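# Unpack heat sink and slip sheet, then rehang tools

## Task

Remove the finned metal heat sink and the slip sheet beneath it from their crate. Place the heat sink upright, fins facing up, on the small pad, and lay the sheet flat on the large pad, each lying entirely within its pad's outline. Then release everything, return every tool to the stand slot it came from, and move the arm well away from the tools. The heat sink is too wide for grip50. A tool still locked to the arm counts as part of the arm, and nothing may leave the table.

## Robot and tools

Robot: one arm whose wrist ends in a tool changer with a flat face. It carries no gripper of its own. It picks up one of three tools hanging in a stand: grip50 (two-finger, 50 mm stroke), grip85 (two-finger, 85 mm stroke) or cup (suction). tool_id in the result names the attached tool (grip50, grip85, cup or none).

Frames: the scene frame has its origin on the table top under the arm base, +z up, +y to the left when facing +x. Reported end_effector_position (m) and end_effector_quat_wxyz describe the center of the changer face in this frame, with velocities in m/s and rad/s. The readout can be a little off at long reach. The face's own z axis points out of the arm. Tool offsets from the face center, in mm along face x, y, z: grip50 grip point (0, -25, 180); grip85 grip point (0, 0, 173) closed, about 13 mm closer when fully open; cup rim center (0, 0, 175). Both grippers close along face x.

execute_actions(actions): actions is a list of actions. Each action is a list of up to 15 rows, and each row is one control step of 1/30 s. A short action repeats its final row until 15 steps are done. Every row holds 14 numbers in [-1, 1], in this order: dx, dy, dz, rx, ry, rz, tool/lock, grip50_position, grip50_force_limit, grip50_speed, grip85_position, grip85_force_limit, grip85_speed, cup_suction. The first six are an offset, not a pose. They are measured in the changer face's own axes from the face pose at the start of that action (for a call's first action, the last pose any result reported). Every row refers to that same start pose. Scale: 1.0 equals 0.6 m for dx, dy, dz and 180 degrees for rx, ry, rz, which together form one rotation vector. Each step the command is clipped to 70 mm and 16 degrees from the measured pose, so large offsets take several actions. An empty list just returns state and images.

Tool numbers: lock above 0 locks onto a plate resting on the face, below 0 unlocks, 0 keeps the previous command (about 1 s to act). Gripper position: +1 fully open; -1 closes until stopped (grip50 pads meet near -0.65, grip85 near -0.8). force_limit runs from about 20 N at -1 up to 185 N (grip50) or 235 N (grip85) at +1. speed runs from about 20 mm/s at -1 to 150 mm/s at +1. cup_suction above 0.01 means on; at or below it vents. It persists between actions. Gripper numbers only act once that tool is attached and its readings show numbers.

move(target, speed, blocking): target is one 14-number row as above. Its first six are an offset from the last reported pose in the face's axes, same scale. The path is straight, 0.5 to 10 s long, and does not avoid obstacles. speed is m/s, 0.002 to 0.5 (default 0.25), with rotation capped at twice that in rad/s. blocking=false returns after 0.5 s while motion continues; check with wait(0) or halt with stop() before sending other motion. The extra move: line reports done, off_target, moving, held or fault, plus limits (paced means the pose was clipped, held means a check blocked steps) and distance to target.

wait(seconds 0 to 10) lets time run holding the last command. stop() brakes a running move. zoom_image(camera cam_high or cam_low, region [x0, y0, x1, y1] in pixels, at most 504 x 504) enlarges part of the latest 672x504 image. finished_scene(scene) ends the scene permanently; call it only once the goal is achieved and stable.

Result lines: plate_near 1 means the face sits correctly on a plate; locked and unlocked confirm the lock; in_stand 1 means the attached tool is hung in a slot; unlock_refused 1 means an unlock was attempted outside the stand. object_status per gripper: 0 moving, 1 stopped while opening, 2 stopped while closing (a grip), 3 at target or pads met (can also mean a thin object is held). position_measured: grip50 opening is about (250 - counts) x 0.202 mm; grip85 counts 78, 130, 180, 230 mean about 60, 40, 20, 0 mm. cup_suction_measured 1 means strong vacuum; cup_part_present turns 1 at 0.50. Hand target shows where the controller is driving. pose unreachable means the clearance check changed the command. HELD in step readings marks held-back rows.

Tool handling: align the face to within about 1 mm and 1 degree of the plate center, face -y toward the fork's open side. When plate_near is 1, lock and wait for locked 1; the tool then starts up (readings n/a, grippers close then open fully). To remove, lift about 20 mm (10 to 30 mm), slide at least 110 mm toward the open side (face -y), then rise. Return by the reverse path, then with in_stand 1 stay still, unlock, and wait for unlocked 1. Slots are 180 mm apart; fork arms lie 40 to 70 mm out along face x, 45 mm toward the open side, 18 mm below the plate face.

Cup use: seal the whole rim on a flat, smooth area away from edges; vacuum pulls the object up to 12 mm closer. Release by setting down and switching suction off, then rising 15 mm.

Avoid: any contact force of 144 N or joint load limits (waist and shoulder 302, elbow 142, wrist joints 40 N m) cause a 10 s stop. The arm is stiff, so never aim past a firm contact; approach slowly. Do not drop, slam or knock anything off the table, do not move held objects fast, and watch MOTOR HOT warnings from holding loads. Objects may occasionally be nudged by outside pushes.

Each tool is called after "Call:" as name(argument=value, ...), one argument or row to a line, values as JSON.

## Session

Call:
execute_actions(
  actions=[],
)

Scene clock: 0.00 s.
end_effector_position=(+0.6511, -0.0287, +0.4718) locked=0 unlocked=1 plate_near=0 in_stand=0 unlock_refused=0 tool_id=none grip50_position_measured=n/a grip50_object_status=n/a grip85_position_measured=n/a grip85_object_status=n/a cup_suction_measured=n/a cup_part_present=n/a end_effector_quat_wxyz=(-0.002, +0.723, +0.691, -0.003) end_effector_velocity=(+0.000, +0.000, -0.000) end_effector_angular_velocity=(+0.002, +0.001, -0.001)
Joint positions: [-0.054  0.168  1.621  0.     1.355 -0.053]
Joint velocities: [0.    0.001 0.    0.002 0.    0.   ]
Hand target: +0.651, -0.029, +0.472; -0.002, +0.723, +0.691, -0.003

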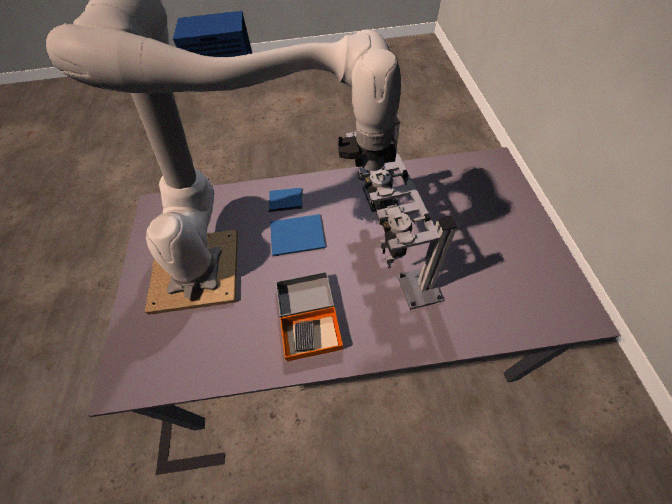

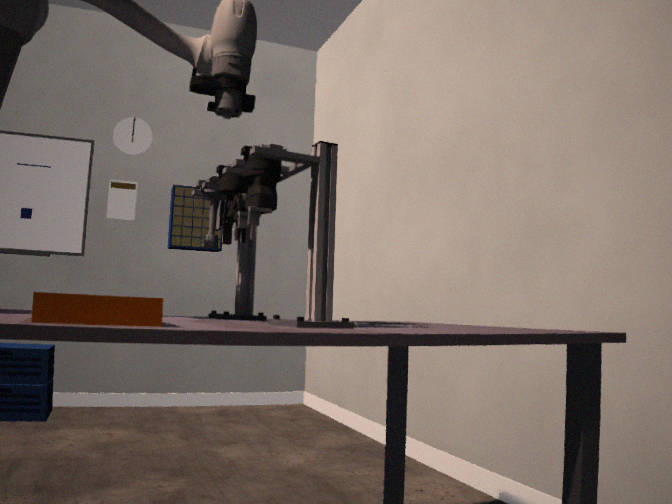

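Call:
zoom_image(
  camera="cam_high",
  region=[320, 100, 480, 320],
)

Call:
zoom_image(
  camera="cam_low",
  region=[160, 60, 360, 330],
)

Call:
zoom_image(
  camera="cam_high",
  region=[240, 170, 380, 380],
)

Region (320, 100, 480, 320) of cam_high's 672x504 image, scaled by 2.291, with more detail than that image has; it fills the left 367 columns of this view, and the rest is white.

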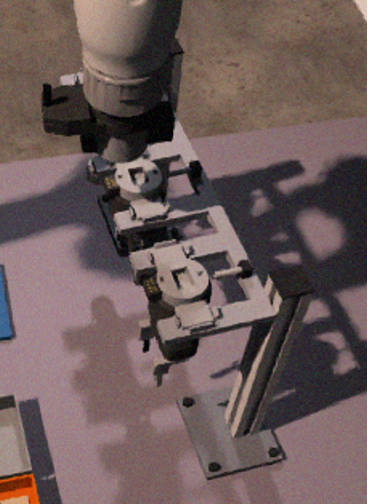

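Region (160, 60, 360, 330) of cam_low's 672x504 image, scaled by 1.867, with more detail than that image has; it fills the left 373 columns of this view, and the rest is white.

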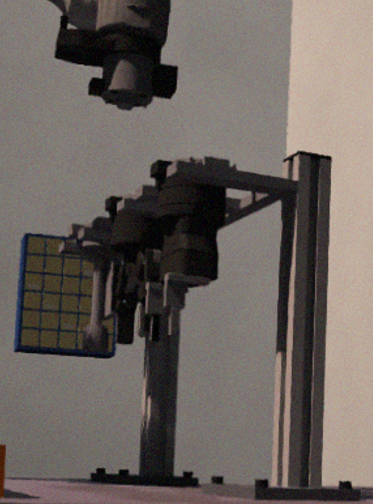

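Region (240, 170, 380, 380) of cam_high's 672x504 image, scaled by 2.400, with more detail than that image has.

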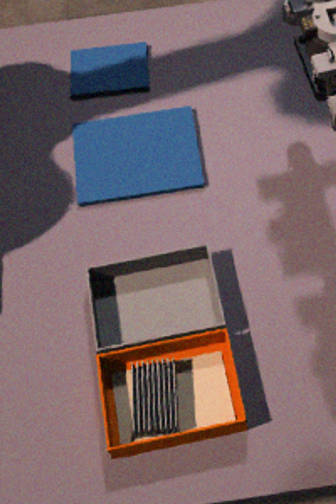

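Call:
move(
  target=[0.203,-0.261,0.2,0,0,-0.055,0,1,0,0,1,0,0,0],
  speed=0.3,
)

Scene clock: 53.93 s.
end_effector_position=(+0.4995, +0.0998, +0.3525) locked=0 unlocked=1 plate_near=0 in_stand=0 unlock_refused=0 tool_id=none grip50_position_measured=n/a grip50_object_status=n/a grip85_position_measured=n/a grip85_object_status=n/a cup_suction_measured=n/a cup_part_present=n/a end_effector_quat_wxyz=(-0.002, +0.660, +0.751, -0.002) end_effector_velocity=(-0.001, -0.001, -0.000) end_effector_angular_velocity=(-0.003, -0.001, +0.002)
Joint positions: [0.173 0.011 2.022 0.    1.11  0.001]
Joint velocities: [ 0.    -0.001  0.001 -0.004 -0.001  0.   ]
Hand target: +0.499, +0.100, +0.352; -0.002, +0.660, +0.751, -0.003
Off the commanded pose: 0.000 m, 0 deg.
move: done

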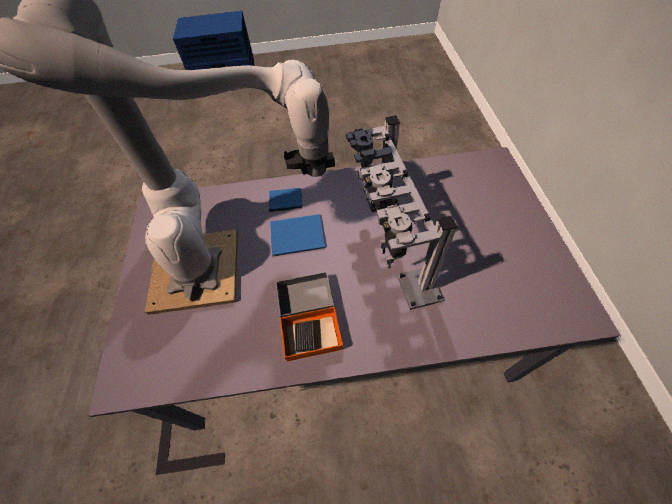

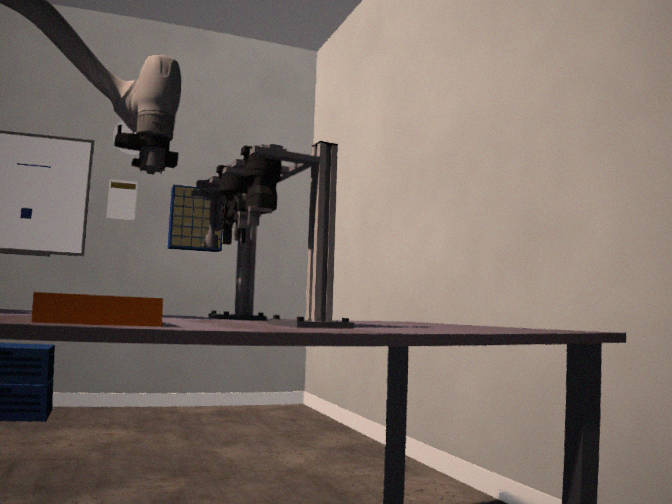

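Call:
zoom_image(
  camera="cam_high",
  region=[270, 100, 470, 260],
)

Call:
zoom_image(
  camera="cam_low",
  region=[100, 110, 350, 270],
)

Region (270, 100, 470, 260) of cam_high's 672x504 image, scaled by 2.520, with more detail than that image has; it fills the top 403 rows of this view, and the rest is white.

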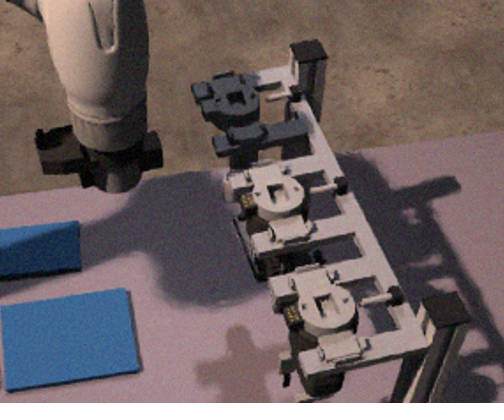

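Region (100, 110, 350, 270) of cam_low's 672x504 image, scaled by 2.016, with more detail than that image has; it fills the top 323 rows of this view, and the rest is white.

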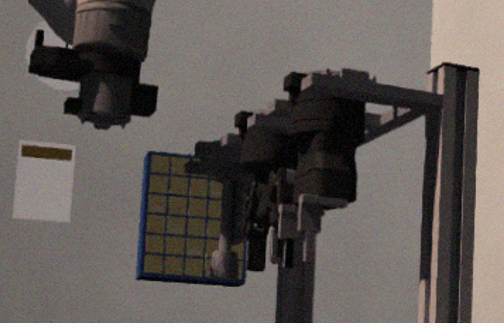

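Call:
move(
  target=[-0.1695,0.308,-0.13,0,0,0.0055,0,1,0,0,1,0,0,0],
  speed=0.25,
)

Scene clock: 85.10 s.
end_effector_position=(+0.6961, +0.0226, +0.4295) locked=0 unlocked=1 plate_near=0 in_stand=0 unlock_refused=0 tool_id=none grip50_position_measured=n/a grip50_object_status=n/a grip85_position_measured=n/a grip85_object_status=n/a cup_suction_measured=n/a cup_part_present=n/a end_effector_quat_wxyz=(-0.002, +0.667, +0.745, -0.002) end_effector_velocity=(+0.000, +0.000, -0.000) end_effector_angular_velocity=(+0.000, +0.000, +0.001)
Joint positions: [ 0.026  0.255  1.591  0.     1.298 -0.129]
Joint velocities: [ 0.  0. -0.  0.  0. -0.]
Hand target: +0.696, +0.023, +0.430; -0.002, +0.667, +0.745, -0.002
Off the commanded pose: 0.000 m, 0 deg.
move: done

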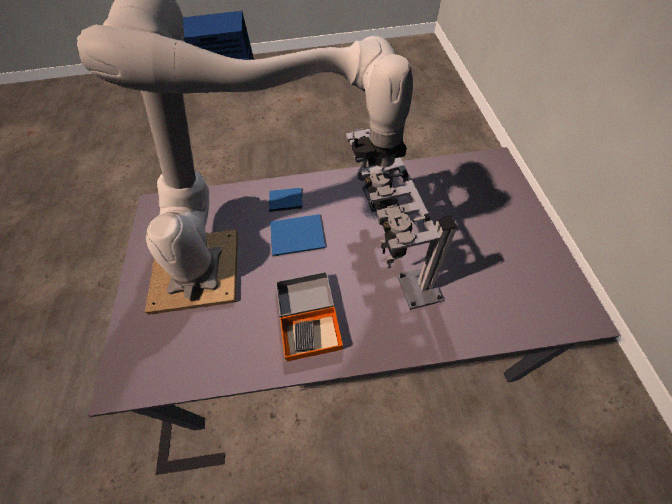

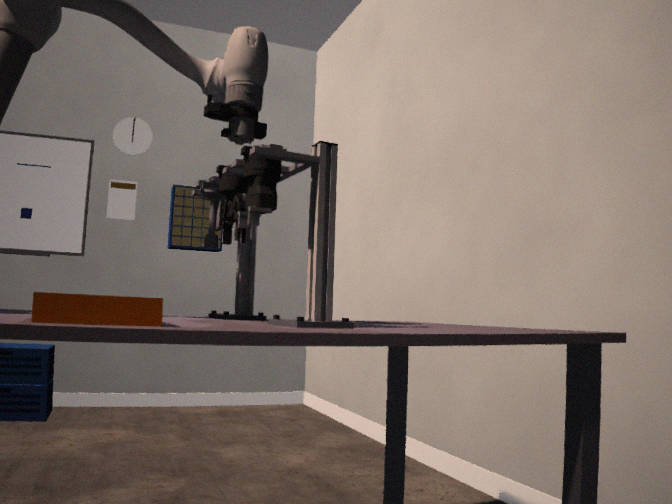

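Call:
zoom_image(
  camera="cam_high",
  region=[340, 120, 430, 210],
)

Call:
zoom_image(
  camera="cam_low",
  region=[190, 100, 300, 200],
)

Region (340, 120, 430, 210) of cam_high's 672x504 image, scaled by 5.600, with more detail than that image has.

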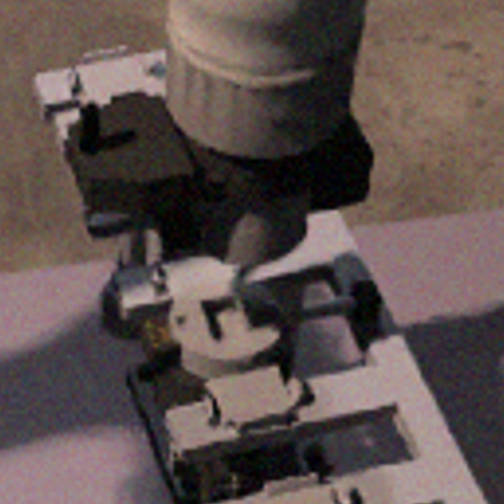

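Region (190, 100, 300, 200) of cam_low's 672x504 image, scaled by 4.582, with more detail than that image has; it fills the top 458 rows of this view, and the rest is white.

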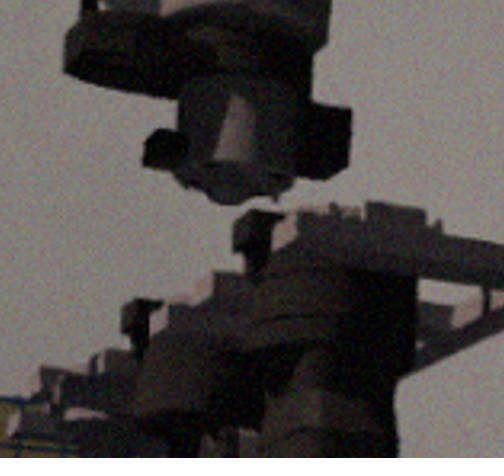

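Call:
move(
  target=[0,-0.015,0.074,0,0,0,0,1,0,0,1,0,0,0],
  speed=0.1,
)

Call:
zoom_image(
  camera="cam_high",
  region=[340, 120, 430, 210],
)

Call:
zoom_image(
  camera="cam_low",
  region=[190, 100, 300, 200],
)

Scene clock: 97.30 s.
end_effector_position=(+0.6870, +0.0216, +0.3852) locked=0 unlocked=1 plate_near=0 in_stand=0 unlock_refused=0 tool_id=none grip50_position_measured=n/a grip50_object_status=n/a grip85_position_measured=n/a grip85_object_status=n/a cup_suction_measured=n/a cup_part_present=n/a end_effector_quat_wxyz=(-0.002, +0.667, +0.745, -0.002) end_effector_velocity=(-0.000, -0.000, +0.000) end_effector_angular_velocity=(-0.001, -0.001, +0.000)
Joint positions: [ 0.025  0.263  1.664  0.     1.217 -0.13 ]
Joint velocities: [-0.    -0.001  0.    -0.001 -0.001  0.   ]
Hand target: +0.687, +0.022, +0.385; -0.002, +0.667, +0.745, -0.002
Off the commanded pose: 0.000 m, 0 deg.
move: done

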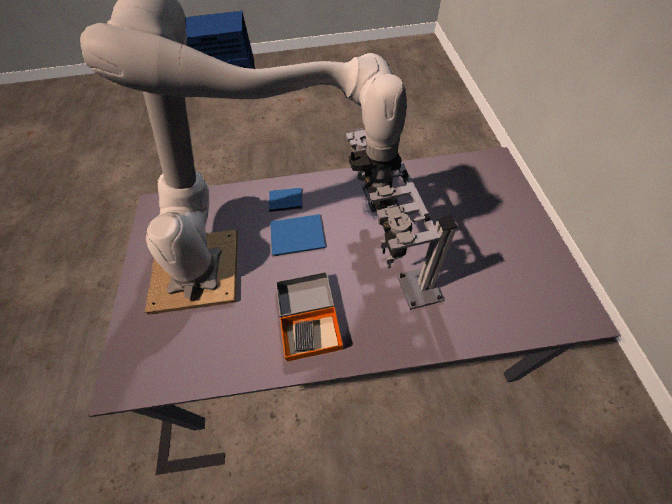

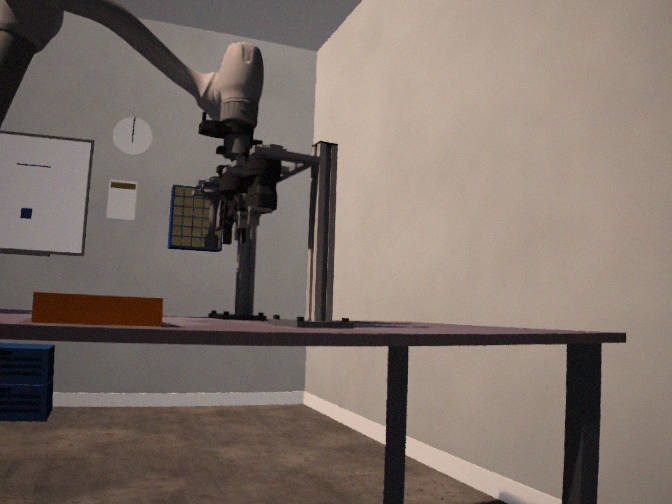

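Region (340, 120, 430, 210) of cam_high's 672x504 image, scaled by 5.600, with more detail than that image has.

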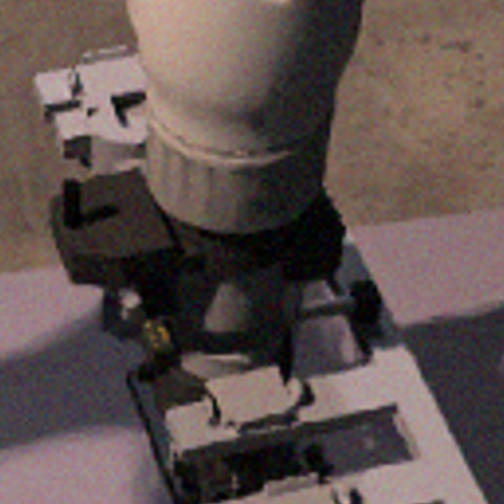

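Region (190, 100, 300, 200) of cam_low's 672x504 image, scaled by 4.582, with more detail than that image has; it fills the top 458 rows of this view, and the rest is white.

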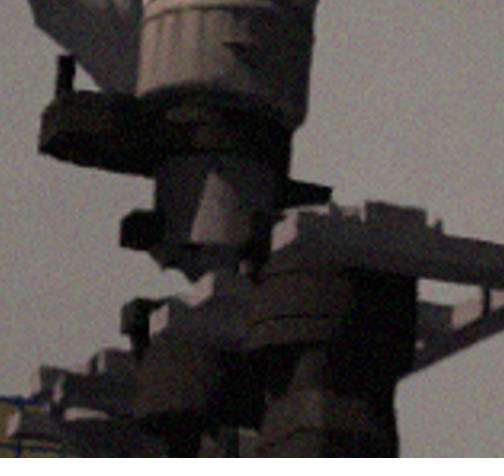

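Call:
move(
  target=[0.0183,0.0042,0.0083,0,0,0,0,1,0,0,1,0,0,0],
  speed=0.05,
)

Call:
zoom_image(
  camera="cam_high",
  region=[350, 145, 410, 205],
)

Call:
zoom_image(
  camera="cam_low",
  region=[190, 100, 300, 200],
)

Scene clock: 113.27 s.
end_effector_position=(+0.6882, +0.0328, +0.3802) locked=0 unlocked=1 plate_near=0 in_stand=0 unlock_refused=0 tool_id=none grip50_position_measured=n/a grip50_object_status=n/a grip85_position_measured=n/a grip85_object_status=n/a cup_suction_measured=n/a cup_part_present=n/a end_effector_quat_wxyz=(-0.002, +0.667, +0.745, -0.002) end_effector_velocity=(-0.000, -0.000, -0.001) end_effector_angular_velocity=(-0.001, +0.002, +0.000)
Joint positions: [ 0.041  0.268  1.666  0.     1.209 -0.114]
Joint velocities: [-0.     0.001  0.    -0.001  0.    -0.   ]
Hand target: +0.688, +0.033, +0.380; -0.002, +0.667, +0.745, -0.002
Off the commanded pose: 0.000 m, 0 deg.
move: done

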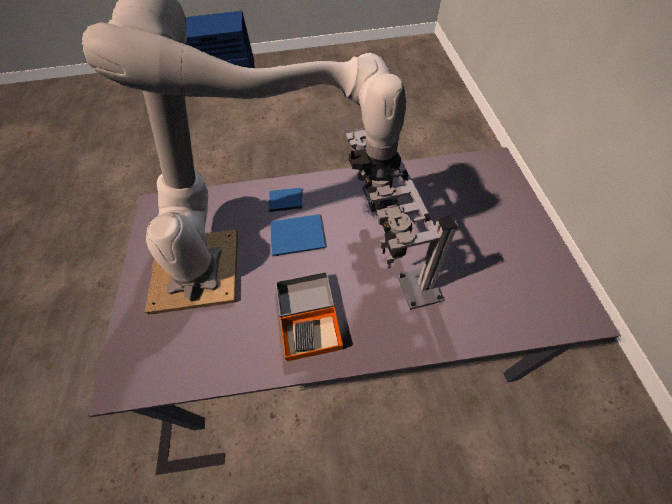

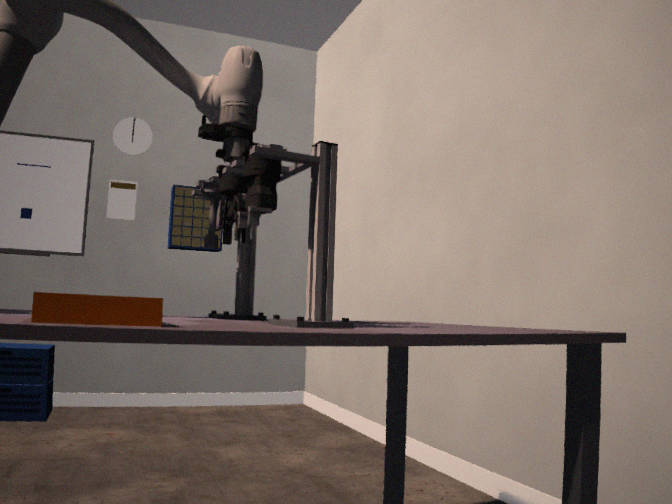

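Region (350, 145, 410, 205) of cam_high's 672x504 image, scaled by 8.400, with more detail than that image has.

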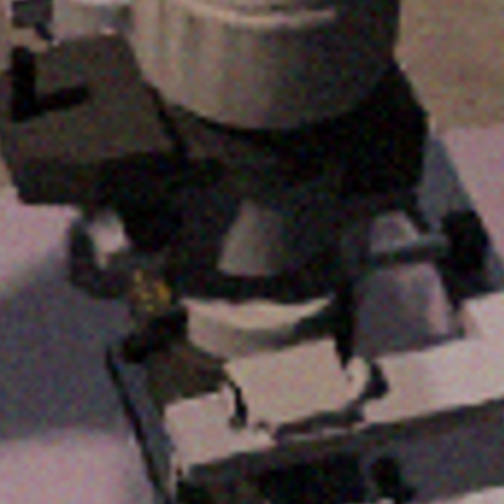

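Region (190, 100, 300, 200) of cam_low's 672x504 image, scaled by 4.582, with more detail than that image has; it fills the top 458 rows of this view, and the rest is white.

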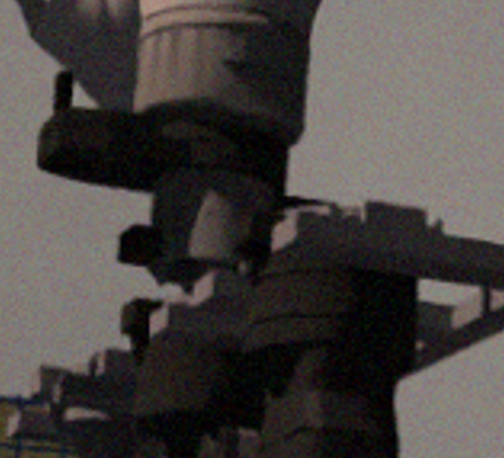

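Call:
execute_actions(
  actions=[
    [[0,0,0.002,0,0,0,0,1,0,0,1,0,0,0],[0,0,0.004,0,0,0,0,1,0,0,1,0,0,0],[0,0,0.006,0,0,0,0,1,0,0,1,0,0,0],[0,0,0.008,0,0,0,0,1,0,0,1,0,0,0],[0,0,0.010,0,0,0,0,1,0,0,1,0,0,0],[0,0,0.0117,0,0,0,0,1,0,0,1,0,0,0]],
    [[0,0,0.0017,0,0,0,0,1,0,0,1,0,0,0]],
    [[0,0,0.0017,0,0,0,0,1,0,0,1,0,0,0]],
  ],
)

Call:
zoom_image(
  camera="cam_high",
  region=[350, 145, 410, 205],
)

Call:
zoom_image(
  camera="cam_low",
  region=[200, 130, 270, 190],
)

Scene clock: 135.57 s.
end_effector_position=(+0.6882, +0.0328, +0.3711) locked=0 unlocked=1 plate_near=0 in_stand=0 unlock_refused=0 tool_id=none grip50_position_measured=n/a grip50_object_status=n/a grip85_position_measured=n/a grip85_object_status=n/a cup_suction_measured=n/a cup_part_present=n/a end_effector_quat_wxyz=(-0.002, +0.667, +0.745, -0.002) end_effector_velocity=(-0.000, -0.000, -0.001) end_effector_angular_velocity=(-0.001, +0.001, +0.000)
Joint positions: [ 0.041  0.274  1.676  0.     1.193 -0.114]
Joint velocities: [ 0.     0.     0.001 -0.001 -0.001  0.   ]
Hand target: +0.688, +0.033, +0.371; -0.002, +0.667, +0.745, -0.002
Off the commanded pose: 0.000 m, 0 deg.
Step readings (end_effector_position; steps 1 to 15: 1st action; 16 to 30: 2nd action; 31 to 45: 3rd action):
0: (+0.6882, +0.0328, +0.3802)
1: (+0.6882, +0.0328, +0.3802)
2: (+0.6884, +0.0328, +0.3799)
4: (+0.6883, +0.0328, +0.3774)
8: (+0.6882, +0.0328, +0.3732)
15: (+0.6882, +0.0328, +0.3732)
16: (+0.6882, +0.0328, +0.3732)
17: (+0.6882, +0.0328, +0.3727)
19: (+0.6882, +0.0328, +0.3721)
23: (+0.6882, +0.0328, +0.3721)
30: (+0.6882, +0.0328, +0.3721)
31: (+0.6882, +0.0328, +0.3721)
32: (+0.6883, +0.0328, +0.3717)
34: (+0.6882, +0.0328, +0.3712)
38: (+0.6882, +0.0328, +0.3712)
45: end_effector_position above

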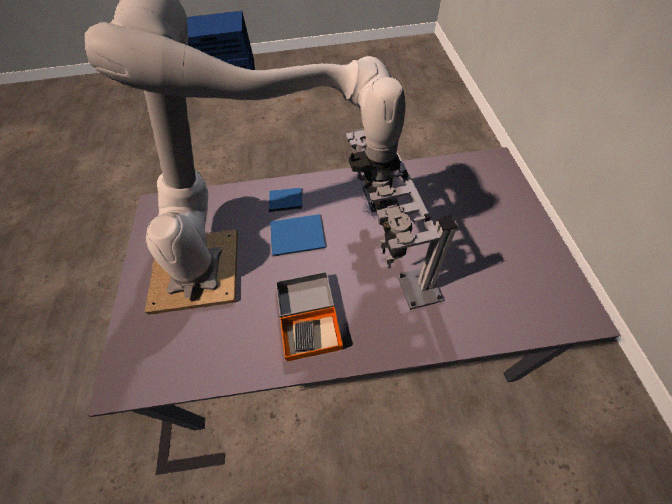

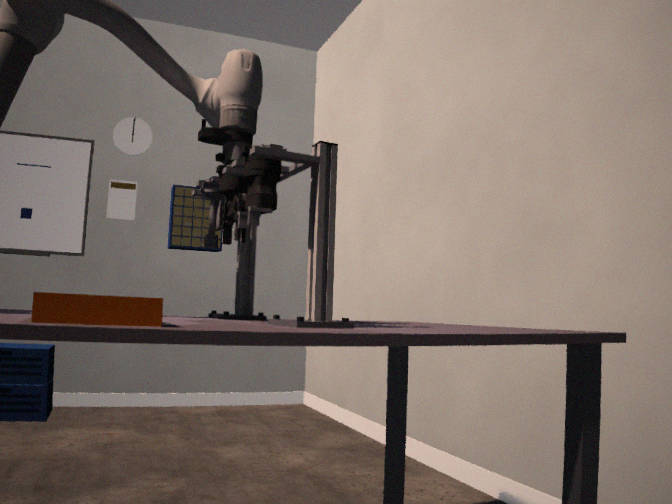

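Region (350, 145, 410, 205) of cam_high's 672x504 image, scaled by 8.400, with more detail than that image has.

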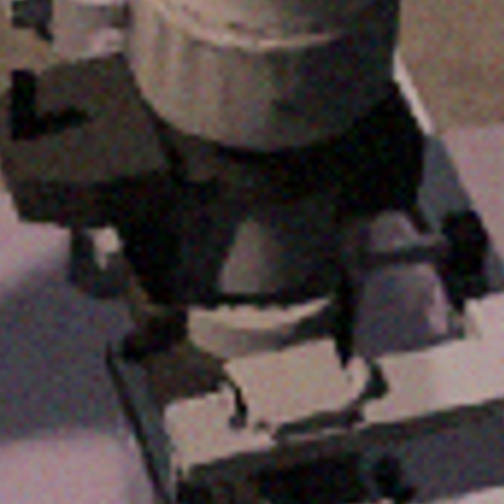

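Region (200, 130, 270, 190) of cam_low's 672x504 image, scaled by 7.200, with more detail than that image has; it fills the top 432 rows of this view, and the rest is white.

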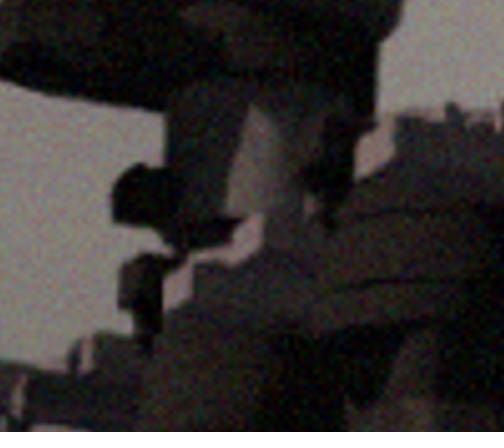

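Call:
zoom_image(
  camera="cam_high",
  region=[370, 190, 440, 260],
)

Region (370, 190, 440, 260) of cam_high's 672x504 image, scaled by 7.200, with more detail than that image has.

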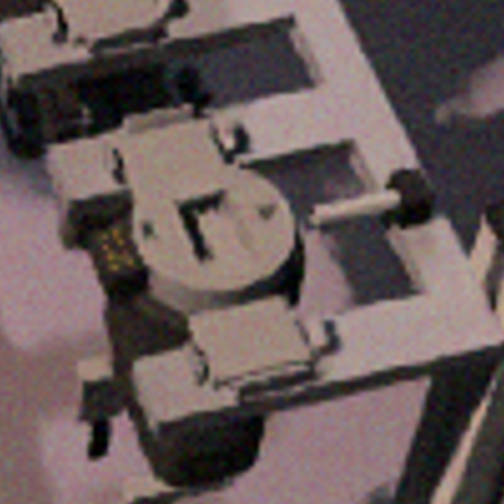

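Call:
execute_actions(
  actions=[
    [[-0.001,0.0012,0,0,0,0,0,1,0,0,1,0,0,0],[-0.002,0.0025,0,0,0,0,0,1,0,0,1,0,0,0],[-0.0033,0.0039,0.001,0,0,0,0,1,0,0,1,0,0,0],[-0.0033,0.0039,0.002,0,0,0,0,1,0,0,1,0,0,0]],
    [[0,0,0.001,0,0,0,0,1,0,0,1,0,0,0]],
    [[0,0,0.001,0,0,0,0,1,0,0,1,0,0,0]],
  ],
)

Call:
zoom_image(
  camera="cam_high",
  region=[350, 145, 410, 205],
)

Call:
zoom_image(
  camera="cam_low",
  region=[200, 130, 270, 190],
)

Scene clock: 175.20 s.
end_effector_position=(+0.6912, +0.0311, +0.3709) locked=0 unlocked=1 plate_near=0 in_stand=0 unlock_refused=0 tool_id=none grip50_position_measured=n/a grip50_object_status=n/a grip85_position_measured=n/a grip85_object_status=n/a cup_suction_measured=n/a cup_part_present=n/a end_effector_quat_wxyz=(-0.001, +0.667, +0.745, -0.001) end_effector_velocity=(-0.000, +0.000, +0.000) end_effector_angular_velocity=(+0.000, -0.000, +0.000)
Joint positions: [ 0.039  0.277  1.672  0.     1.191 -0.116]
Joint velocities: [-0.    -0.001  0.     0.     0.    -0.001]
Hand target: +0.691, +0.031, +0.371; -0.001, +0.667, +0.745, -0.001
Off the commanded pose: 0.002 m, 0 deg.
FORCE FAULT: contact force on the arm reached its limit, and the arm stopped for 10 seconds. The contact can be on any part of the arm, not only on its tool. That time counts as 19 of the actions that you can send in this scene. The arm's remaining commands of this call were not run. The arm holds still and accepts commands again. Move the arm away from the contact; if what it grips holds it there, let go first. Pushing or pulling that hard again can fault the arm again.
Step readings (end_effector_position; steps 1 to 15: 1st action; 16 to 30: 2nd action; 31 to 45: 3rd action):
0: (+0.6882, +0.0328, +0.3711)
1: (+0.6882, +0.0328, +0.3711)
2: (+0.6884, +0.0326, +0.3710)
4: (+0.6900, +0.0316, +0.3708)
8: (+0.6908, +0.0311, +0.3704)
15: (+0.6908, +0.0311, +0.3702)
16: (+0.6908, +0.0311, +0.3702)
17: (+0.6908, +0.0311, +0.3701)
19: (+0.6908, +0.0311, +0.3700)
23: (+0.6908, +0.0311, +0.3699)
30: (+0.6908, +0.0311, +0.3698)
31: (+0.6908, +0.0311, +0.3697)
32: (+0.6909, +0.0311, +0.3701)
34: (+0.6912, +0.0311, +0.3709)
38: (+0.6912, +0.0311, +0.3709)
45: (+0.6912, +0.0311, +0.3709)

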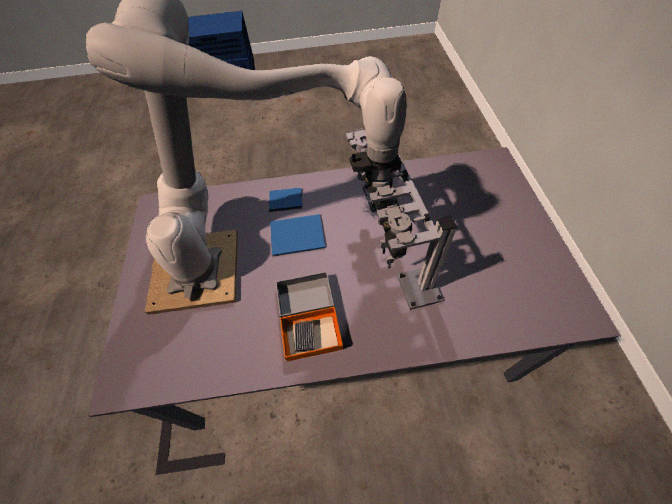

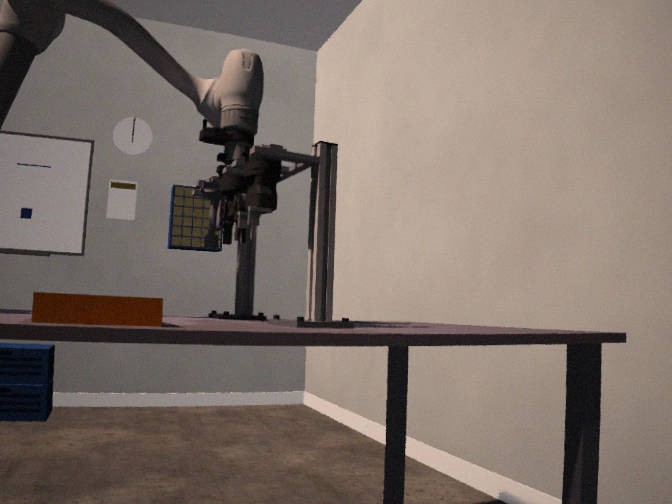

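Region (350, 145, 410, 205) of cam_high's 672x504 image, scaled by 8.400, with more detail than that image has.

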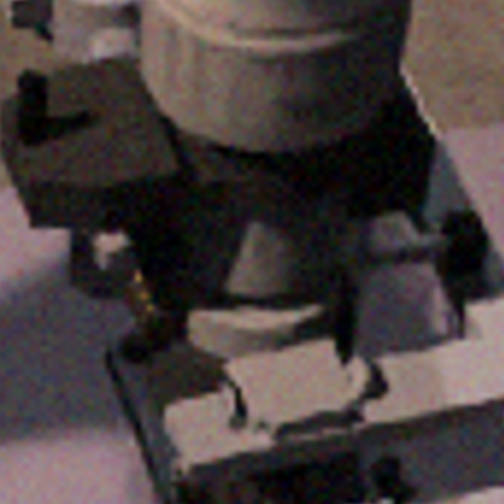

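Region (200, 130, 270, 190) of cam_low's 672x504 image, scaled by 7.200, with more detail than that image has; it fills the top 432 rows of this view, and the rest is white.

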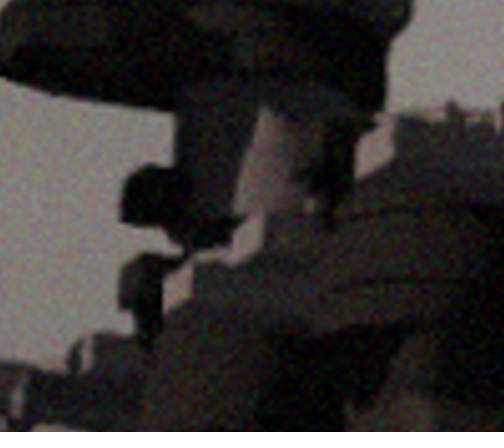

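Call:
execute_actions(
  actions=[
    [[0,0,-0.0008,0,0,0,0,1,0,0,1,0,0,0],[0,0,-0.0008,0,0,0,0,1,0,0,1,0,0,0],[0,0,-0.0008,0,0,0,0,1,0,0,1,0,0,0],[-0.0025,0,-0.0008,0,0,0,0,1,0,0,1,0,0,0]],
    [[0,0,0.0017,0,0,0,0,1,0,0,1,0,0,0],[0,0,0.0017,0,0,0,0,1,0,0,1,0,0,0],[0,0,0.0017,0,0,0,0,1,0,0,1,0,0,0],[0,0,0.0017,0,0,0,0,1,0,0,1,0,0,0],[0,0,0.0017,0,0,0,0,1,0,0,1,0,0,0],[0,0,0.0017,0,0,0,0,1,0,0,1,0,0,0],[0,0,0.0017,0,0,0,0,1,0,0,1,0,0,0],[0,0,0,0,0,0,0,1,0,0,1,0,0,0],[0,0,0,0,0,0,0,1,0,0,1,0,0,0],[0,0,0,0,0,0,0,1,0,0,1,0,0,0],[0,-0.002,0,0,0,0,0,1,0,0,1,0,0,0]],
    [[0,0,0.0017,0,0,0,0,1,0,0,1,0,0,0],[0,0,0.0017,0,0,0,0,1,0,0,1,0,0,0],[0,0,0.0017,0,0,0,0,1,0,0,1,0,0,0],[0,0,0.0017,0,0,0,0,1,0,0,1,0,0,0],[0,0,0.0017,0,0,0,0,1,0,0,1,0,0,0],[0,0,0.0017,0,0,0,0,1,0,0,1,0,0,0],[0,0,0.0017,0,0,0,0,1,0,0,1,0,0,0],[0,0,0,0,0,0,0,1,0,0,1,0,0,0],[0,0,0,0,0,0,0,1,0,0,1,0,0,0],[0,0,0,0,0,0,0,1,0,0,1,0,0,0],[0,-0.002,0,0,0,0,0,1,0,0,1,0,0,0]],
    [[0,0,0.0017,0,0,0,0,1,0,0,1,0,0,0],[0,0,0.0017,0,0,0,0,1,0,0,1,0,0,0],[0,0,0.0017,0,0,0,0,1,0,0,1,0,0,0],[0,0,0.0017,0,0,0,0,1,0,0,1,0,0,0],[0,0,0.0017,0,0,0,0,1,0,0,1,0,0,0],[0,0,0.0017,0,0,0,0,1,0,0,1,0,0,0],[0,0,0.0017,0,0,0,0,1,0,0,1,0,0,0],[0,0,0,0,0,0,0,1,0,0,1,0,0,0],[0,0,0,0,0,0,0,1,0,0,1,0,0,0],[0,0,0,0,0,0,0,1,0,0,1,0,0,0],[0,-0.002,0,0,0,0,0,1,0,0,1,0,0,0]],
  ],
)

Scene clock: 206.87 s.
end_effector_position=(+0.6881, +0.0292, +0.3712) locked=0 unlocked=1 plate_near=0 in_stand=0 unlock_refused=0 tool_id=none grip50_position_measured=n/a grip50_object_status=n/a grip85_position_measured=n/a grip85_object_status=n/a cup_suction_measured=n/a cup_part_present=n/a end_effector_quat_wxyz=(-0.001, +0.667, +0.745, -0.002) end_effector_velocity=(-0.001, +0.000, -0.000) end_effector_angular_velocity=(+0.001, -0.001, -0.000)
Joint positions: [ 0.036  0.273  1.678  0.     1.191 -0.119]
Joint velocities: [-0.    -0.001  0.002  0.001 -0.002 -0.   ]
Hand target: +0.688, +0.029, +0.371; -0.001, +0.667, +0.745, -0.001
Off the commanded pose: 0.000 m, 0 deg.
Step readings (end_effector_position; steps 1 to 15: 1st action; 16 to 30: 2nd action; 31 to 45: 3rd action; 46 to 60: 4th action):
0: (+0.6912, +0.0311, +0.3709)
1: (+0.6912, +0.0311, +0.3709)
2: (+0.6911, +0.0311, +0.3709)
4: (+0.6911, +0.0311, +0.3710)
8: (+0.6913, +0.0296, +0.3711)
15: (+0.6914, +0.0296, +0.3713)
16: (+0.6914, +0.0296, +0.3713)
17: (+0.6915, +0.0296, +0.3711)
19: (+0.6915, +0.0296, +0.3705)
23: (+0.6914, +0.0296, +0.3703)
30: (+0.6903, +0.0295, +0.3712)
31: (+0.6903, +0.0295, +0.3712)
32: (+0.6902, +0.0295, +0.3709)
34: (+0.6902, +0.0295, +0.3704)
38: (+0.6902, +0.0295, +0.3703)
45: (+0.6892, +0.0293, +0.3712)
46: (+0.6891, +0.0293, +0.3712)
47: (+0.6891, +0.0293, +0.3708)
49: (+0.6891, +0.0293, +0.3704)
53: (+0.6891, +0.0293, +0.3703)
60: end_effector_position above

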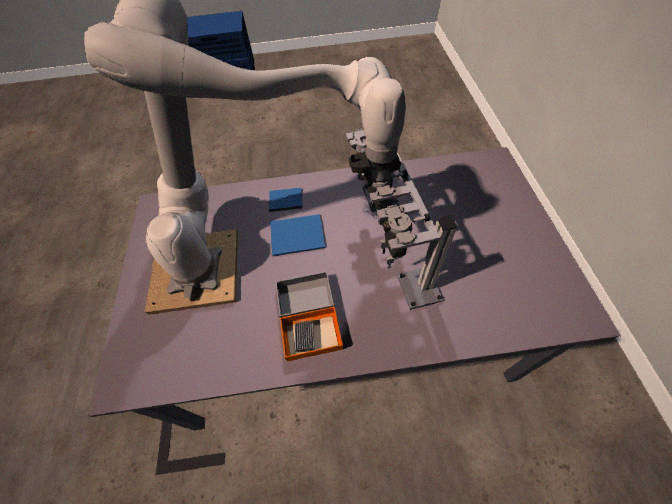

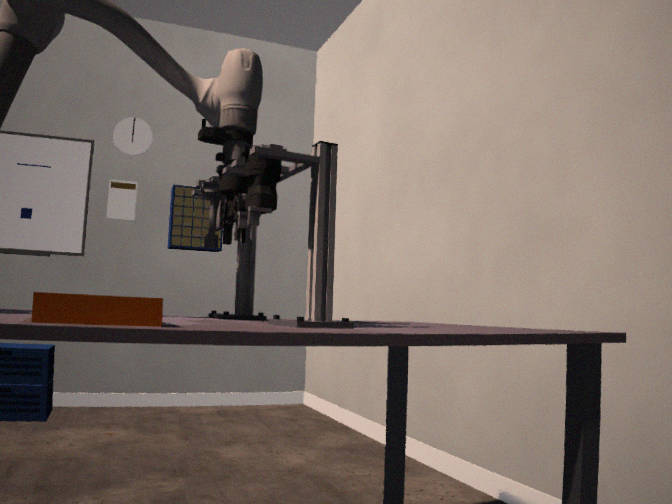

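Call:
execute_actions(
  actions=[
    [[0,0,0.0017,0,0,0,0,1,0,0,1,0,0,0],[0,0,0.0017,0,0,0,0,1,0,0,1,0,0,0],[0,0,0.0017,0,0,0,0,1,0,0,1,0,0,0],[0,0,0.0017,0,0,0,0,1,0,0,1,0,0,0],[0,0,0.0017,0,0,0,0,1,0,0,1,0,0,0],[0,0,0.0017,0,0,0,0,1,0,0,1,0,0,0],[0,0,0.0017,0,0,0,0,1,0,0,1,0,0,0],[0,0,-0.0001,0,0,0,0,1,0,0,1,0,0,0],[0,0,-0.0001,0,0,0,0,1,0,0,1,0,0,0],[0,0,-0.0001,0,0,0,0,1,0,0,1,0,0,0],[-0.0025,0.0037,-0.0001,0,0,0,0,1,0,0,1,0,0,0]],
    [[0,0,0.0017,0,0,0,0,1,0,0,1,0,0,0],[0,0,0.0017,0,0,0,0,1,0,0,1,0,0,0],[0,0,0.0017,0,0,0,0,1,0,0,1,0,0,0],[0,0,0.0017,0,0,0,0,1,0,0,1,0,0,0],[0,0,0.0017,0,0,0,0,1,0,0,1,0,0,0],[0,0,0.0017,0,0,0,0,1,0,0,1,0,0,0],[0,0,0.0017,0,0,0,0,1,0,0,1,0,0,0],[0,0,0,0,0,0,0,1,0,0,1,0,0,0],[0,0,0,0,0,0,0,1,0,0,1,0,0,0],[0,0,0,0,0,0,0,1,0,0,1,0,0,0],[-0.0025,0,0,0,0,0,0,1,0,0,1,0,0,0]],
    [[0,0,0.0017,0,0,0,0,1,0,0,1,0,0,0],[0,0,0.0017,0,0,0,0,1,0,0,1,0,0,0],[0,0,0.0017,0,0,0,0,1,0,0,1,0,0,0],[0,0,0.0017,0,0,0,0,1,0,0,1,0,0,0],[0,0,0.0017,0,0,0,0,1,0,0,1,0,0,0],[0,0,0.0017,0,0,0,0,1,0,0,1,0,0,0],[0,0,0.0017,0,0,0,0,1,0,0,1,0,0,0],[0,0,0,0,0,0,0,1,0,0,1,0,0,0],[0,0,0,0,0,0,0,1,0,0,1,0,0,0],[0,0,0,0,0,0,0,1,0,0,1,0,0,0],[-0.0025,0,0,0,0,0,0,1,0,0,1,0,0,0]],
    [[0,0,0.0017,0,0,0,0,1,0,0,1,0,0,0],[0,0,0.0017,0,0,0,0,1,0,0,1,0,0,0],[0,0,0.0017,0,0,0,0,1,0,0,1,0,0,0],[0,0,0.0017,0,0,0,0,1,0,0,1,0,0,0],[0,0,0.0017,0,0,0,0,1,0,0,1,0,0,0],[0,0,0.0017,0,0,0,0,1,0,0,1,0,0,0],[0,0,0.0017,0,0,0,0,1,0,0,1,0,0,0],[0,0,0,0,0,0,0,1,0,0,1,0,0,0]],
  ],
)

Scene clock: 227.23 s.
end_effector_position=(+0.6908, +0.0250, +0.3708) locked=0 unlocked=1 plate_near=0 in_stand=0 unlock_refused=0 tool_id=none grip50_position_measured=n/a grip50_object_status=n/a grip85_position_measured=n/a grip85_object_status=n/a cup_suction_measured=n/a cup_part_present=n/a end_effector_quat_wxyz=(-0.002, +0.667, +0.745, -0.002) end_effector_velocity=(-0.000, +0.000, +0.001) end_effector_angular_velocity=(+0.001, -0.001, -0.000)
Joint positions: [ 0.03   0.277  1.673  0.     1.192 -0.125]
Joint velocities: [ 0.    -0.001 -0.001  0.001  0.001  0.   ]
Hand target: +0.691, +0.025, +0.371; -0.001, +0.667, +0.745, -0.002
Off the commanded pose: 0.000 m, 0 deg.
Step readings (end_effector_position; steps 1 to 15: 1st action; 16 to 30: 2nd action; 31 to 45: 3rd action; 46 to 60: 4th action):
0: (+0.6880, +0.0292, +0.3712)
1: (+0.6880, +0.0292, +0.3712)
2: (+0.6880, +0.0292, +0.3709)
4: (+0.6880, +0.0292, +0.3704)
8: (+0.6880, +0.0292, +0.3703)
15: (+0.6904, +0.0280, +0.3713)
16: (+0.6904, +0.0280, +0.3713)
17: (+0.6905, +0.0280, +0.3711)
19: (+0.6905, +0.0280, +0.3705)
23: (+0.6904, +0.0280, +0.3704)
30: (+0.6906, +0.0265, +0.3711)
31: (+0.6906, +0.0265, +0.3711)
32: (+0.6906, +0.0265, +0.3710)
34: (+0.6906, +0.0265, +0.3705)
38: (+0.6905, +0.0265, +0.3703)
45: (+0.6907, +0.0250, +0.3710)
46: (+0.6907, +0.0250, +0.3710)
47: (+0.6908, +0.0250, +0.3708)
49: (+0.6908, +0.0250, +0.3704)
53: (+0.6907, +0.0250, +0.3701)
60: end_effector_position above

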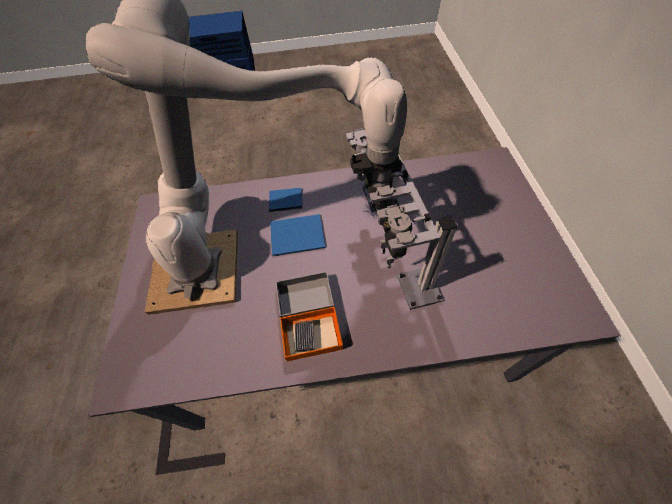

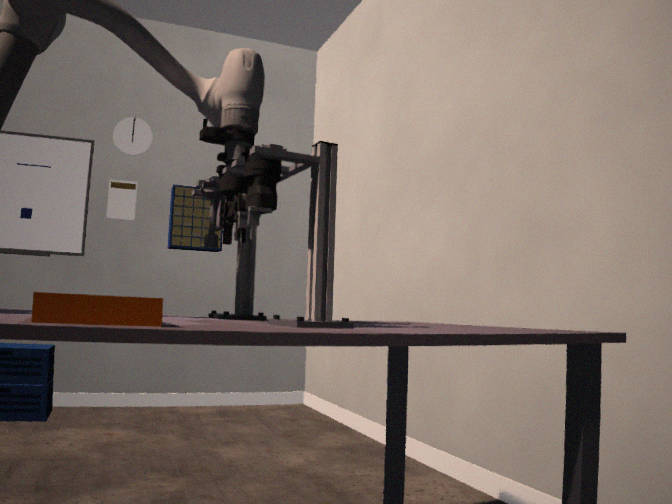

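Call:
execute_actions(
  actions=[
    [[0,0,0.0018,0,0,0,0,1,0,0,1,0,0,0],[0,0,0.0018,0,0,0,0,1,0,0,1,0,0,0],[0,0,0.0018,0,0,0,0,1,0,0,1,0,0,0],[0,0,0.0018,0,0,0,0,1,0,0,1,0,0,0],[0,0,0.0018,0,0,0,0,1,0,0,1,0,0,0],[0,0,0.0018,0,0,0,0,1,0,0,1,0,0,0],[0,0,0.0018,0,0,0,0,1,0,0,1,0,0,0],[0,0,-0.001,0,0,0,0,1,0,0,1,0,0,0],[0,0,-0.001,0,0,0,0,1,0,0,1,0,0,0],[0,0,-0.001,0,0,0,0,1,0,0,1,0,0,0],[0.0025,0,-0.001,0,0,0,0,1,0,0,1,0,0,0]],
    [[0,0,0.0025,0,0,0,0,1,0,0,1,0,0,0],[0,0,0.0025,0,0,0,0,1,0,0,1,0,0,0],[0,0,0.0025,0,0,0,0,1,0,0,1,0,0,0],[0,0,0.0025,0,0,0,0,1,0,0,1,0,0,0],[0,0,0.0025,0,0,0,0,1,0,0,1,0,0,0],[0,0,0.0025,0,0,0,0,1,0,0,1,0,0,0],[0,0,0.0025,0,0,0,0,1,0,0,1,0,0,0],[0,0,-0.0003,0,0,0,0,1,0,0,1,0,0,0],[0,0,-0.0003,0,0,0,0,1,0,0,1,0,0,0],[0,0,-0.0003,0,0,0,0,1,0,0,1,0,0,0],[0.0025,0,-0.0003,0,0,0,0,1,0,0,1,0,0,0]],
    [[0,0,0.0025,0,0,0,0,1,0,0,1,0,0,0],[0,0,0.0025,0,0,0,0,1,0,0,1,0,0,0],[0,0,0.0025,0,0,0,0,1,0,0,1,0,0,0],[0,0,0.0025,0,0,0,0,1,0,0,1,0,0,0],[0,0,0.0025,0,0,0,0,1,0,0,1,0,0,0],[0,0,0.0025,0,0,0,0,1,0,0,1,0,0,0],[0,0,0.0025,0,0,0,0,1,0,0,1,0,0,0],[0,0,-0.0003,0,0,0,0,1,0,0,1,0,0,0],[0,0,-0.0003,0,0,0,0,1,0,0,1,0,0,0],[0,0,-0.0003,0,0,0,0,1,0,0,1,0,0,0],[0.0025,0,-0.0003,0,0,0,0,1,0,0,1,0,0,0]],
    [[0,0,0.0025,0,0,0,0,1,0,0,1,0,0,0],[0,0,0.0025,0,0,0,0,1,0,0,1,0,0,0],[0,0,0.0025,0,0,0,0,1,0,0,1,0,0,0],[0,0,0.0025,0,0,0,0,1,0,0,1,0,0,0],[0,0,0.0025,0,0,0,0,1,0,0,1,0,0,0],[0,0,0.0025,0,0,0,0,1,0,0,1,0,0,0],[0,0,0.0025,0,0,0,0,1,0,0,1,0,0,0],[0,0,-0.0003,0,0,0,0,1,0,0,1,0,0,0]],
  ],
)

Scene clock: 257.37 s.
end_effector_position=(+0.6903, +0.0294, +0.3712) locked=0 unlocked=1 plate_near=0 in_stand=0 unlock_refused=0 tool_id=none grip50_position_measured=n/a grip50_object_status=n/a grip85_position_measured=n/a grip85_object_status=n/a cup_suction_measured=n/a cup_part_present=n/a end_effector_quat_wxyz=(-0.002, +0.667, +0.745, -0.002) end_effector_velocity=(-0.000, -0.000, +0.001) end_effector_angular_velocity=(+0.001, -0.002, -0.002)
Joint positions: [ 0.036  0.276  1.672  0.     1.194 -0.119]
Joint velocities: [-0.    -0.001 -0.001  0.001  0.     0.001]
Hand target: +0.690, +0.029, +0.371; -0.002, +0.667, +0.745, -0.002
Off the commanded pose: 0.000 m, 0 deg.
Step readings (end_effector_position; steps 1 to 15: 1st action; 16 to 30: 2nd action; 31 to 45: 3rd action; 46 to 60: 4th action):
0: (+0.6907, +0.0250, +0.3710)
1: (+0.6907, +0.0250, +0.3710)
2: (+0.6908, +0.0250, +0.3708)
4: (+0.6908, +0.0250, +0.3702)
8: (+0.6907, +0.0250, +0.3699)
15: (+0.6906, +0.0264, +0.3712)
16: (+0.6906, +0.0264, +0.3713)
17: (+0.6907, +0.0264, +0.3710)
19: (+0.6906, +0.0264, +0.3701)
23: (+0.6906, +0.0264, +0.3699)
30: (+0.6904, +0.0279, +0.3712)
31: (+0.6904, +0.0279, +0.3713)
32: (+0.6905, +0.0279, +0.3710)
34: (+0.6905, +0.0279, +0.3701)
38: (+0.6904, +0.0279, +0.3699)
45: (+0.6903, +0.0294, +0.3712)
46: (+0.6903, +0.0294, +0.3713)
47: (+0.6904, +0.0294, +0.3710)
49: (+0.6903, +0.0294, +0.3702)
53: (+0.6903, +0.0294, +0.3701)
60: end_effector_position above

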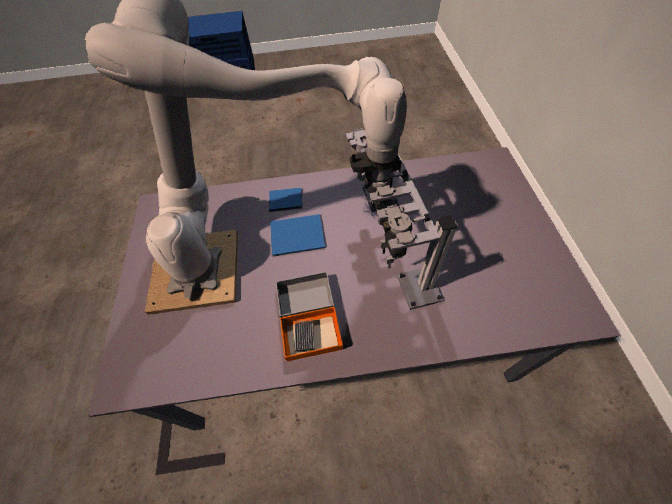

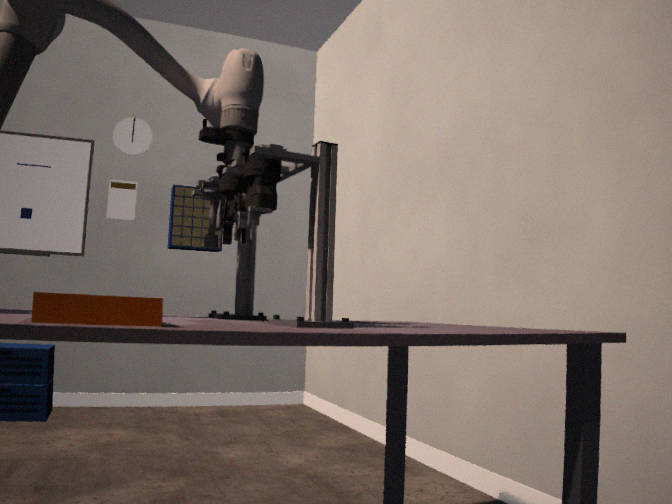

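Call:
execute_actions(
  actions=[
    [[-0.003,0,0,0,0,0,0,1,0,0,1,0,0,0],[-0.0057,0,0,0,0,0,0,1,0,0,1,0,0,0],[-0.0057,0,0,0,0,0,0,1,0,0,1,0,0,0],[-0.0057,0,0,0,0,0,0,1,0,0,1,0,0,0],[-0.0057,0,0.001,0,0,0,0,1,0,0,1,0,0,0],[-0.0057,0,0.002,0,0,0,0,1,0,0,1,0,0,0],[-0.0057,0,0.0027,0,0,0,0,1,0,0,1,0,0,0]],
    [[0,0,0.0012,0,0,0,0,1,0,0,1,0,0,0]],
  ],
)

Scene clock: 268.50 s.
end_effector_position=(+0.6906, +0.0260, +0.3689) locked=0 unlocked=1 plate_near=0 in_stand=0 unlock_refused=0 tool_id=none grip50_position_measured=n/a grip50_object_status=n/a grip85_position_measured=n/a grip85_object_status=n/a cup_suction_measured=n/a cup_part_present=n/a end_effector_quat_wxyz=(-0.002, +0.667, +0.745, -0.002) end_effector_velocity=(-0.000, +0.000, -0.000) end_effector_angular_velocity=(+0.000, +0.000, +0.000)
Joint positions: [ 0.031  0.278  1.675  0.     1.19  -0.124]
Joint velocities: [ 0.    -0.     0.     0.001  0.    -0.   ]
Hand target: +0.691, +0.026, +0.369; -0.002, +0.667, +0.745, -0.002
Off the commanded pose: 0.000 m, 0 deg.
Step readings (end_effector_position; steps 1 to 15: 1st action; 16 to 30: 2nd action):
0: (+0.6903, +0.0294, +0.3714)
1: (+0.6903, +0.0294, +0.3714)
2: (+0.6903, +0.0286, +0.3715)
4: (+0.6906, +0.0261, +0.3715)
8: (+0.6907, +0.0260, +0.3702)
15: (+0.6907, +0.0260, +0.3697)
16: (+0.6907, +0.0260, +0.3696)
17: (+0.6907, +0.0260, +0.3693)
19: (+0.6906, +0.0260, +0.3689)
23: (+0.6906, +0.0260, +0.3689)
30: end_effector_position above

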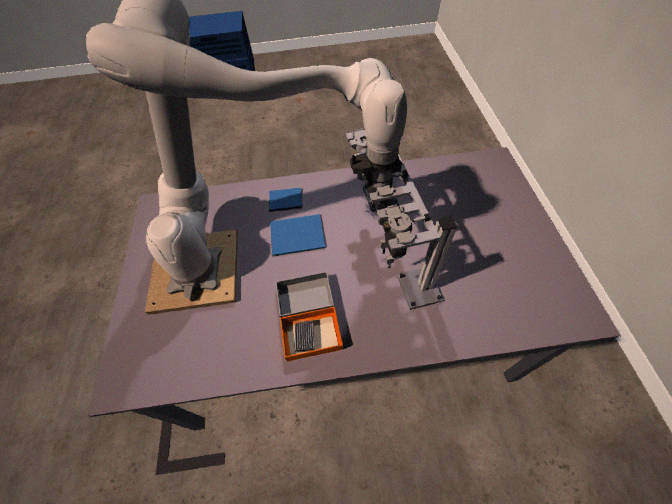

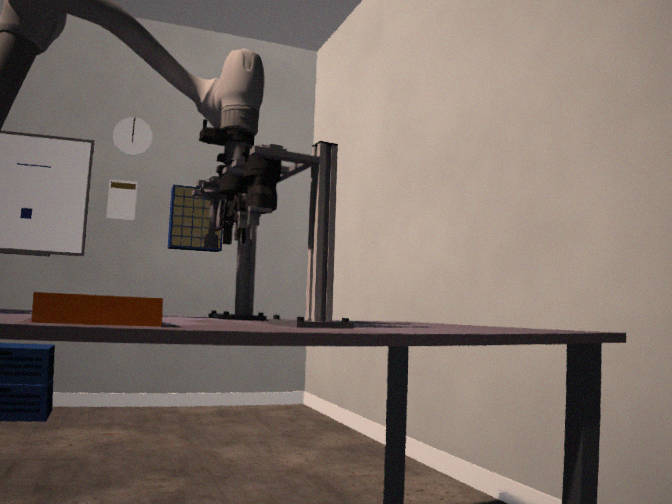

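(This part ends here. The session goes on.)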